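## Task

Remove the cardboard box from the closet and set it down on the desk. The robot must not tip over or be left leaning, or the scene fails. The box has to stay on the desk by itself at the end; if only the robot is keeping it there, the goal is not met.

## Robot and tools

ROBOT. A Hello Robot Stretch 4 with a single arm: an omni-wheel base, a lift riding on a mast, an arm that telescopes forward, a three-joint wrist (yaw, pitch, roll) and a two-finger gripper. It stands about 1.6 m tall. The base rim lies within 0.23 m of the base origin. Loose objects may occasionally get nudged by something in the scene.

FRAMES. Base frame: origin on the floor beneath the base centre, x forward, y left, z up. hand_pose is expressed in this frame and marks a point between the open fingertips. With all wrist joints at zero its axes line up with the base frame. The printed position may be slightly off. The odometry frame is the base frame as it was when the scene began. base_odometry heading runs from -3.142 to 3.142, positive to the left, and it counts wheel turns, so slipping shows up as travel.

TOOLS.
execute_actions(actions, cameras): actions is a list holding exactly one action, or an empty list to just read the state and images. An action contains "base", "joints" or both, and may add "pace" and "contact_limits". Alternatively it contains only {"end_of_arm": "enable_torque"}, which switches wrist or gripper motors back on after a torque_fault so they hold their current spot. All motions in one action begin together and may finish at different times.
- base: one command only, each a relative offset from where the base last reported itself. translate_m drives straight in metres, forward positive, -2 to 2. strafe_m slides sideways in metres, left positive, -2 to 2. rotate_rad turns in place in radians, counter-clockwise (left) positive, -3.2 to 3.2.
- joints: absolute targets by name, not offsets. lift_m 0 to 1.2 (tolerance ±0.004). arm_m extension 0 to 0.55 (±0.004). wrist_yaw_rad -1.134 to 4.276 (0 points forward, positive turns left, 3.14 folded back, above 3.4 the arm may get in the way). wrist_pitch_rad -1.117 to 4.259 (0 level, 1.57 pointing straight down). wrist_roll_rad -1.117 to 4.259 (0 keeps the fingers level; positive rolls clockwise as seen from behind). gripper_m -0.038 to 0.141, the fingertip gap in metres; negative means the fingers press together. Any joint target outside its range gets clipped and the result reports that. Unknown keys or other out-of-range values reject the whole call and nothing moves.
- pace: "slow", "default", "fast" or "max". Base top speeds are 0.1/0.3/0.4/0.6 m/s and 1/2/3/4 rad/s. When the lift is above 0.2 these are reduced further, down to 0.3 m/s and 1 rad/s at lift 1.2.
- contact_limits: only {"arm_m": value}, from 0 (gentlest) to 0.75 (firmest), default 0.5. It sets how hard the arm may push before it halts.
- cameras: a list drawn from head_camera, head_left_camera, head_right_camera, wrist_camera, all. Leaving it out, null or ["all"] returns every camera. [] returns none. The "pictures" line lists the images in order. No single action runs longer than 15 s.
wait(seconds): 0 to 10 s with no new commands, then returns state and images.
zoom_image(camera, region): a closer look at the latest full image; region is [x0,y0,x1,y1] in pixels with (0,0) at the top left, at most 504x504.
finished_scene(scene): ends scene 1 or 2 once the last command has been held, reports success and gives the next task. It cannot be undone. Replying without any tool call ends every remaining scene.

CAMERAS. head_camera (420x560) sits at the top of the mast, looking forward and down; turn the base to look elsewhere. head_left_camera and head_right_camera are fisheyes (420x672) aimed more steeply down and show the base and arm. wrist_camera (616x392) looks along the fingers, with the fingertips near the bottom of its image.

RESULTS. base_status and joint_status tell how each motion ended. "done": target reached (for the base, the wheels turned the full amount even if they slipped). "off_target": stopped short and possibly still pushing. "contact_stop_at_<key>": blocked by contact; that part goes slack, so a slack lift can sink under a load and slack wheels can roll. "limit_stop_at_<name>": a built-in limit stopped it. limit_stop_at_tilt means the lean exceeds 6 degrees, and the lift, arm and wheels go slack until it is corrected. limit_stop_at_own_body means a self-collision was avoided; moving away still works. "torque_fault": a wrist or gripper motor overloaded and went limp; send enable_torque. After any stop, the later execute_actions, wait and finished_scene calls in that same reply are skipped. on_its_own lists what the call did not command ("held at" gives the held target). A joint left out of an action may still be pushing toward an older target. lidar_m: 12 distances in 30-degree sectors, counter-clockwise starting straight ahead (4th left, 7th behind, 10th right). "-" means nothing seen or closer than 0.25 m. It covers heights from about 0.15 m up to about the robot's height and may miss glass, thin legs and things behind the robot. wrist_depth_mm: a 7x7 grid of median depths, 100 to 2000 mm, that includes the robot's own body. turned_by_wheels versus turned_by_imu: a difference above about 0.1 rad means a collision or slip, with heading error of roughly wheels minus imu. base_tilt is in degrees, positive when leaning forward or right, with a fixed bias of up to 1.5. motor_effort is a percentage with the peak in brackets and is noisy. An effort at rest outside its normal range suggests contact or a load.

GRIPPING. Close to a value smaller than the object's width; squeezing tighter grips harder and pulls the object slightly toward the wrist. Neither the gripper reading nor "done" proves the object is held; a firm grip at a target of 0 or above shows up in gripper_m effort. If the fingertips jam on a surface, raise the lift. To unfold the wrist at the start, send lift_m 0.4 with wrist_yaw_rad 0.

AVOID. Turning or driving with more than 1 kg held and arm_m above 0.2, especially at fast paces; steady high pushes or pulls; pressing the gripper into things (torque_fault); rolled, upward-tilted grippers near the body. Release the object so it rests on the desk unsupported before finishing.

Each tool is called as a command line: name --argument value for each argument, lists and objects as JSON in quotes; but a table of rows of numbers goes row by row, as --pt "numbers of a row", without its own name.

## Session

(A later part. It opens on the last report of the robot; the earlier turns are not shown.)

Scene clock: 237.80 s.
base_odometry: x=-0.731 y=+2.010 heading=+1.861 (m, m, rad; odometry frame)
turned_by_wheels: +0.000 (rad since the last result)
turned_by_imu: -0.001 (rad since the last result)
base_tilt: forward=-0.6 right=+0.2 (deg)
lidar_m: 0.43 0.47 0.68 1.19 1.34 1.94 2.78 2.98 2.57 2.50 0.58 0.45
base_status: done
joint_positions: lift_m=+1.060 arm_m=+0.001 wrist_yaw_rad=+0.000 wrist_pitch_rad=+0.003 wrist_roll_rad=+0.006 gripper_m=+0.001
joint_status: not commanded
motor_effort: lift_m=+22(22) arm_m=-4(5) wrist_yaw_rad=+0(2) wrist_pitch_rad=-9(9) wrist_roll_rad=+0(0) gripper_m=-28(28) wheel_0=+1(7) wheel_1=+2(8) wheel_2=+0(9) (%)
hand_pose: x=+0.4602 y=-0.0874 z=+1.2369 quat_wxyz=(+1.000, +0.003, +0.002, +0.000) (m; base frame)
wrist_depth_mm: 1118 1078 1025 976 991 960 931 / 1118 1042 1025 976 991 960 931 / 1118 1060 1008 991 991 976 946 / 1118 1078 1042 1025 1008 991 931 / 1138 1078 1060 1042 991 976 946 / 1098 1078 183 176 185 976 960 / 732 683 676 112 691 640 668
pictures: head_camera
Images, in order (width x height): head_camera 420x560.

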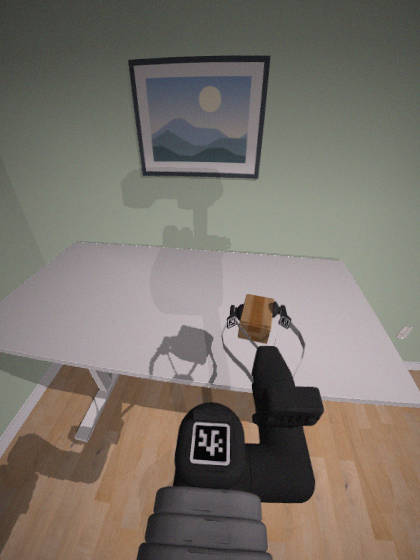

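execute_actions --actions '[{"joints":{"arm_m":0.2,"lift_m":0.88}}]' --cameras '[]'

execute_actions --actions '[{"joints":{"gripper_m":0.13}}]' --cameras '[]'

execute_actions --actions '[{"joints":{"lift_m":1.05}}]' --cameras '["head_camera"]'

Scene clock: 241.00 s.
base_odometry: x=-0.731 y=+2.010 heading=+1.861 (m, m, rad; odometry frame)
turned_by_wheels: +0.000 (rad since the last result)
turned_by_imu: +0.001 (rad since the last result)
base_tilt: forward=-0.7 right=+0.2 (deg)
lidar_m: 0.45 0.45 0.66 1.19 1.32 1.93 2.80 2.98 2.55 2.50 0.58 0.44
base_status: not commanded
joint_positions: lift_m=+0.880 arm_m=+0.199 wrist_yaw_rad=+0.000 wrist_pitch_rad=+0.003 wrist_roll_rad=+0.006 gripper_m=+0.001
joint_status: all done
motor_effort: lift_m=+13(17) arm_m=+5(8) wrist_yaw_rad=-2(2) wrist_pitch_rad=-8(9) wrist_roll_rad=+0(0) gripper_m=-27(28) wheel_0=+1(1) wheel_1=+2(2) wheel_2=+0(0) (%)
hand_pose: x=+0.6586 y=-0.0874 z=+1.0576 quat_wxyz=(+1.000, +0.003, +0.002, +0.000) (m; base frame)
wrist_depth_mm: 891 820 820 788 778 759 759 / 891 831 820 798 788 768 750 / 891 866 831 820 788 778 759 / 891 866 842 831 798 759 759 / 891 854 831 820 788 778 759 / 512 504 183 176 185 455 452 / 342 322 319 112 329 301 317
pictures: none
No camera images: the call's "cameras" was empty. Leave "cameras" out to get every camera's image.

Scene clock: 243.20 s.
base_odometry: x=-0.731 y=+2.010 heading=+1.861 (m, m, rad; odometry frame)
turned_by_wheels: +0.000 (rad since the last result)
turned_by_imu: +0.001 (rad since the last result)
base_tilt: forward=-0.7 right=+0.3 (deg)
lidar_m: 0.42 0.46 0.68 1.20 1.33 1.95 2.78 2.97 2.54 2.48 0.57 0.45
base_status: not commanded
joint_positions: lift_m=+0.880 arm_m=+0.199 wrist_yaw_rad=+0.000 wrist_pitch_rad=+0.003 wrist_roll_rad=+0.006 gripper_m=+0.130
joint_status: all done
motor_effort: lift_m=+13(14) arm_m=+5(5) wrist_yaw_rad=-3(1) wrist_pitch_rad=-6(8) wrist_roll_rad=+0(1) gripper_m=-1(30) wheel_0=+2(1) wheel_1=+2(2) wheel_2=+0(0) (%)
hand_pose: x=+0.6586 y=-0.0874 z=+1.0578 quat_wxyz=(+1.000, +0.003, +0.001, +0.000) (m; base frame)
wrist_depth_mm: 891 831 809 798 788 768 750 / 891 831 831 788 788 778 759 / 904 854 842 831 798 778 759 / 904 878 831 820 798 778 759 / 891 866 842 820 798 778 750 / 521 508 418 484 410 392 455 / 345 324 340 112 309 322 319
pictures: none
No camera images: the call's "cameras" was empty. Leave "cameras" out to get every camera's image.

Scene clock: 245.00 s.
base_odometry: x=-0.731 y=+2.010 heading=+1.861 (m, m, rad; odometry frame)
turned_by_wheels: +0.000 (rad since the last result)
turned_by_imu: +0.000 (rad since the last result)
base_tilt: forward=-0.7 right=+0.2 (deg)
lidar_m: 0.42 0.47 0.67 1.21 1.31 1.94 2.78 2.96 2.55 2.49 0.56 0.45
base_status: not commanded
joint_positions: lift_m=+1.050 arm_m=+0.199 wrist_yaw_rad=+0.000 wrist_pitch_rad=+0.002 wrist_roll_rad=+0.006 gripper_m=+0.130
joint_status: all done
motor_effort: lift_m=+21(25) arm_m=+5(5) wrist_yaw_rad=-2(2) wrist_pitch_rad=-7(7) wrist_roll_rad=+0(1) gripper_m=-1(0) wheel_0=+1(1) wheel_1=+1(2) wheel_2=+0(0) (%)
hand_pose: x=+0.6586 y=-0.0874 z=+1.2271 quat_wxyz=(+1.000, +0.003, +0.001, +0.000) (m; base frame)
wrist_depth_mm: 878 831 809 778 788 759 750 / 878 842 820 788 788 768 750 / 891 842 809 798 788 788 759 / 904 878 842 820 798 778 759 / 904 866 842 831 809 778 759 / 904 891 854 831 798 759 768 / 715 661 691 112 668 654 647
pictures: head_camera
Images, in order (width x height): head_camera 420x560.

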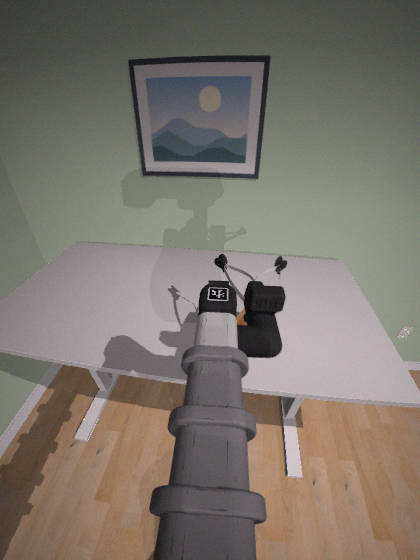

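finished_scene --scene 2

The scene is finished: the task was done.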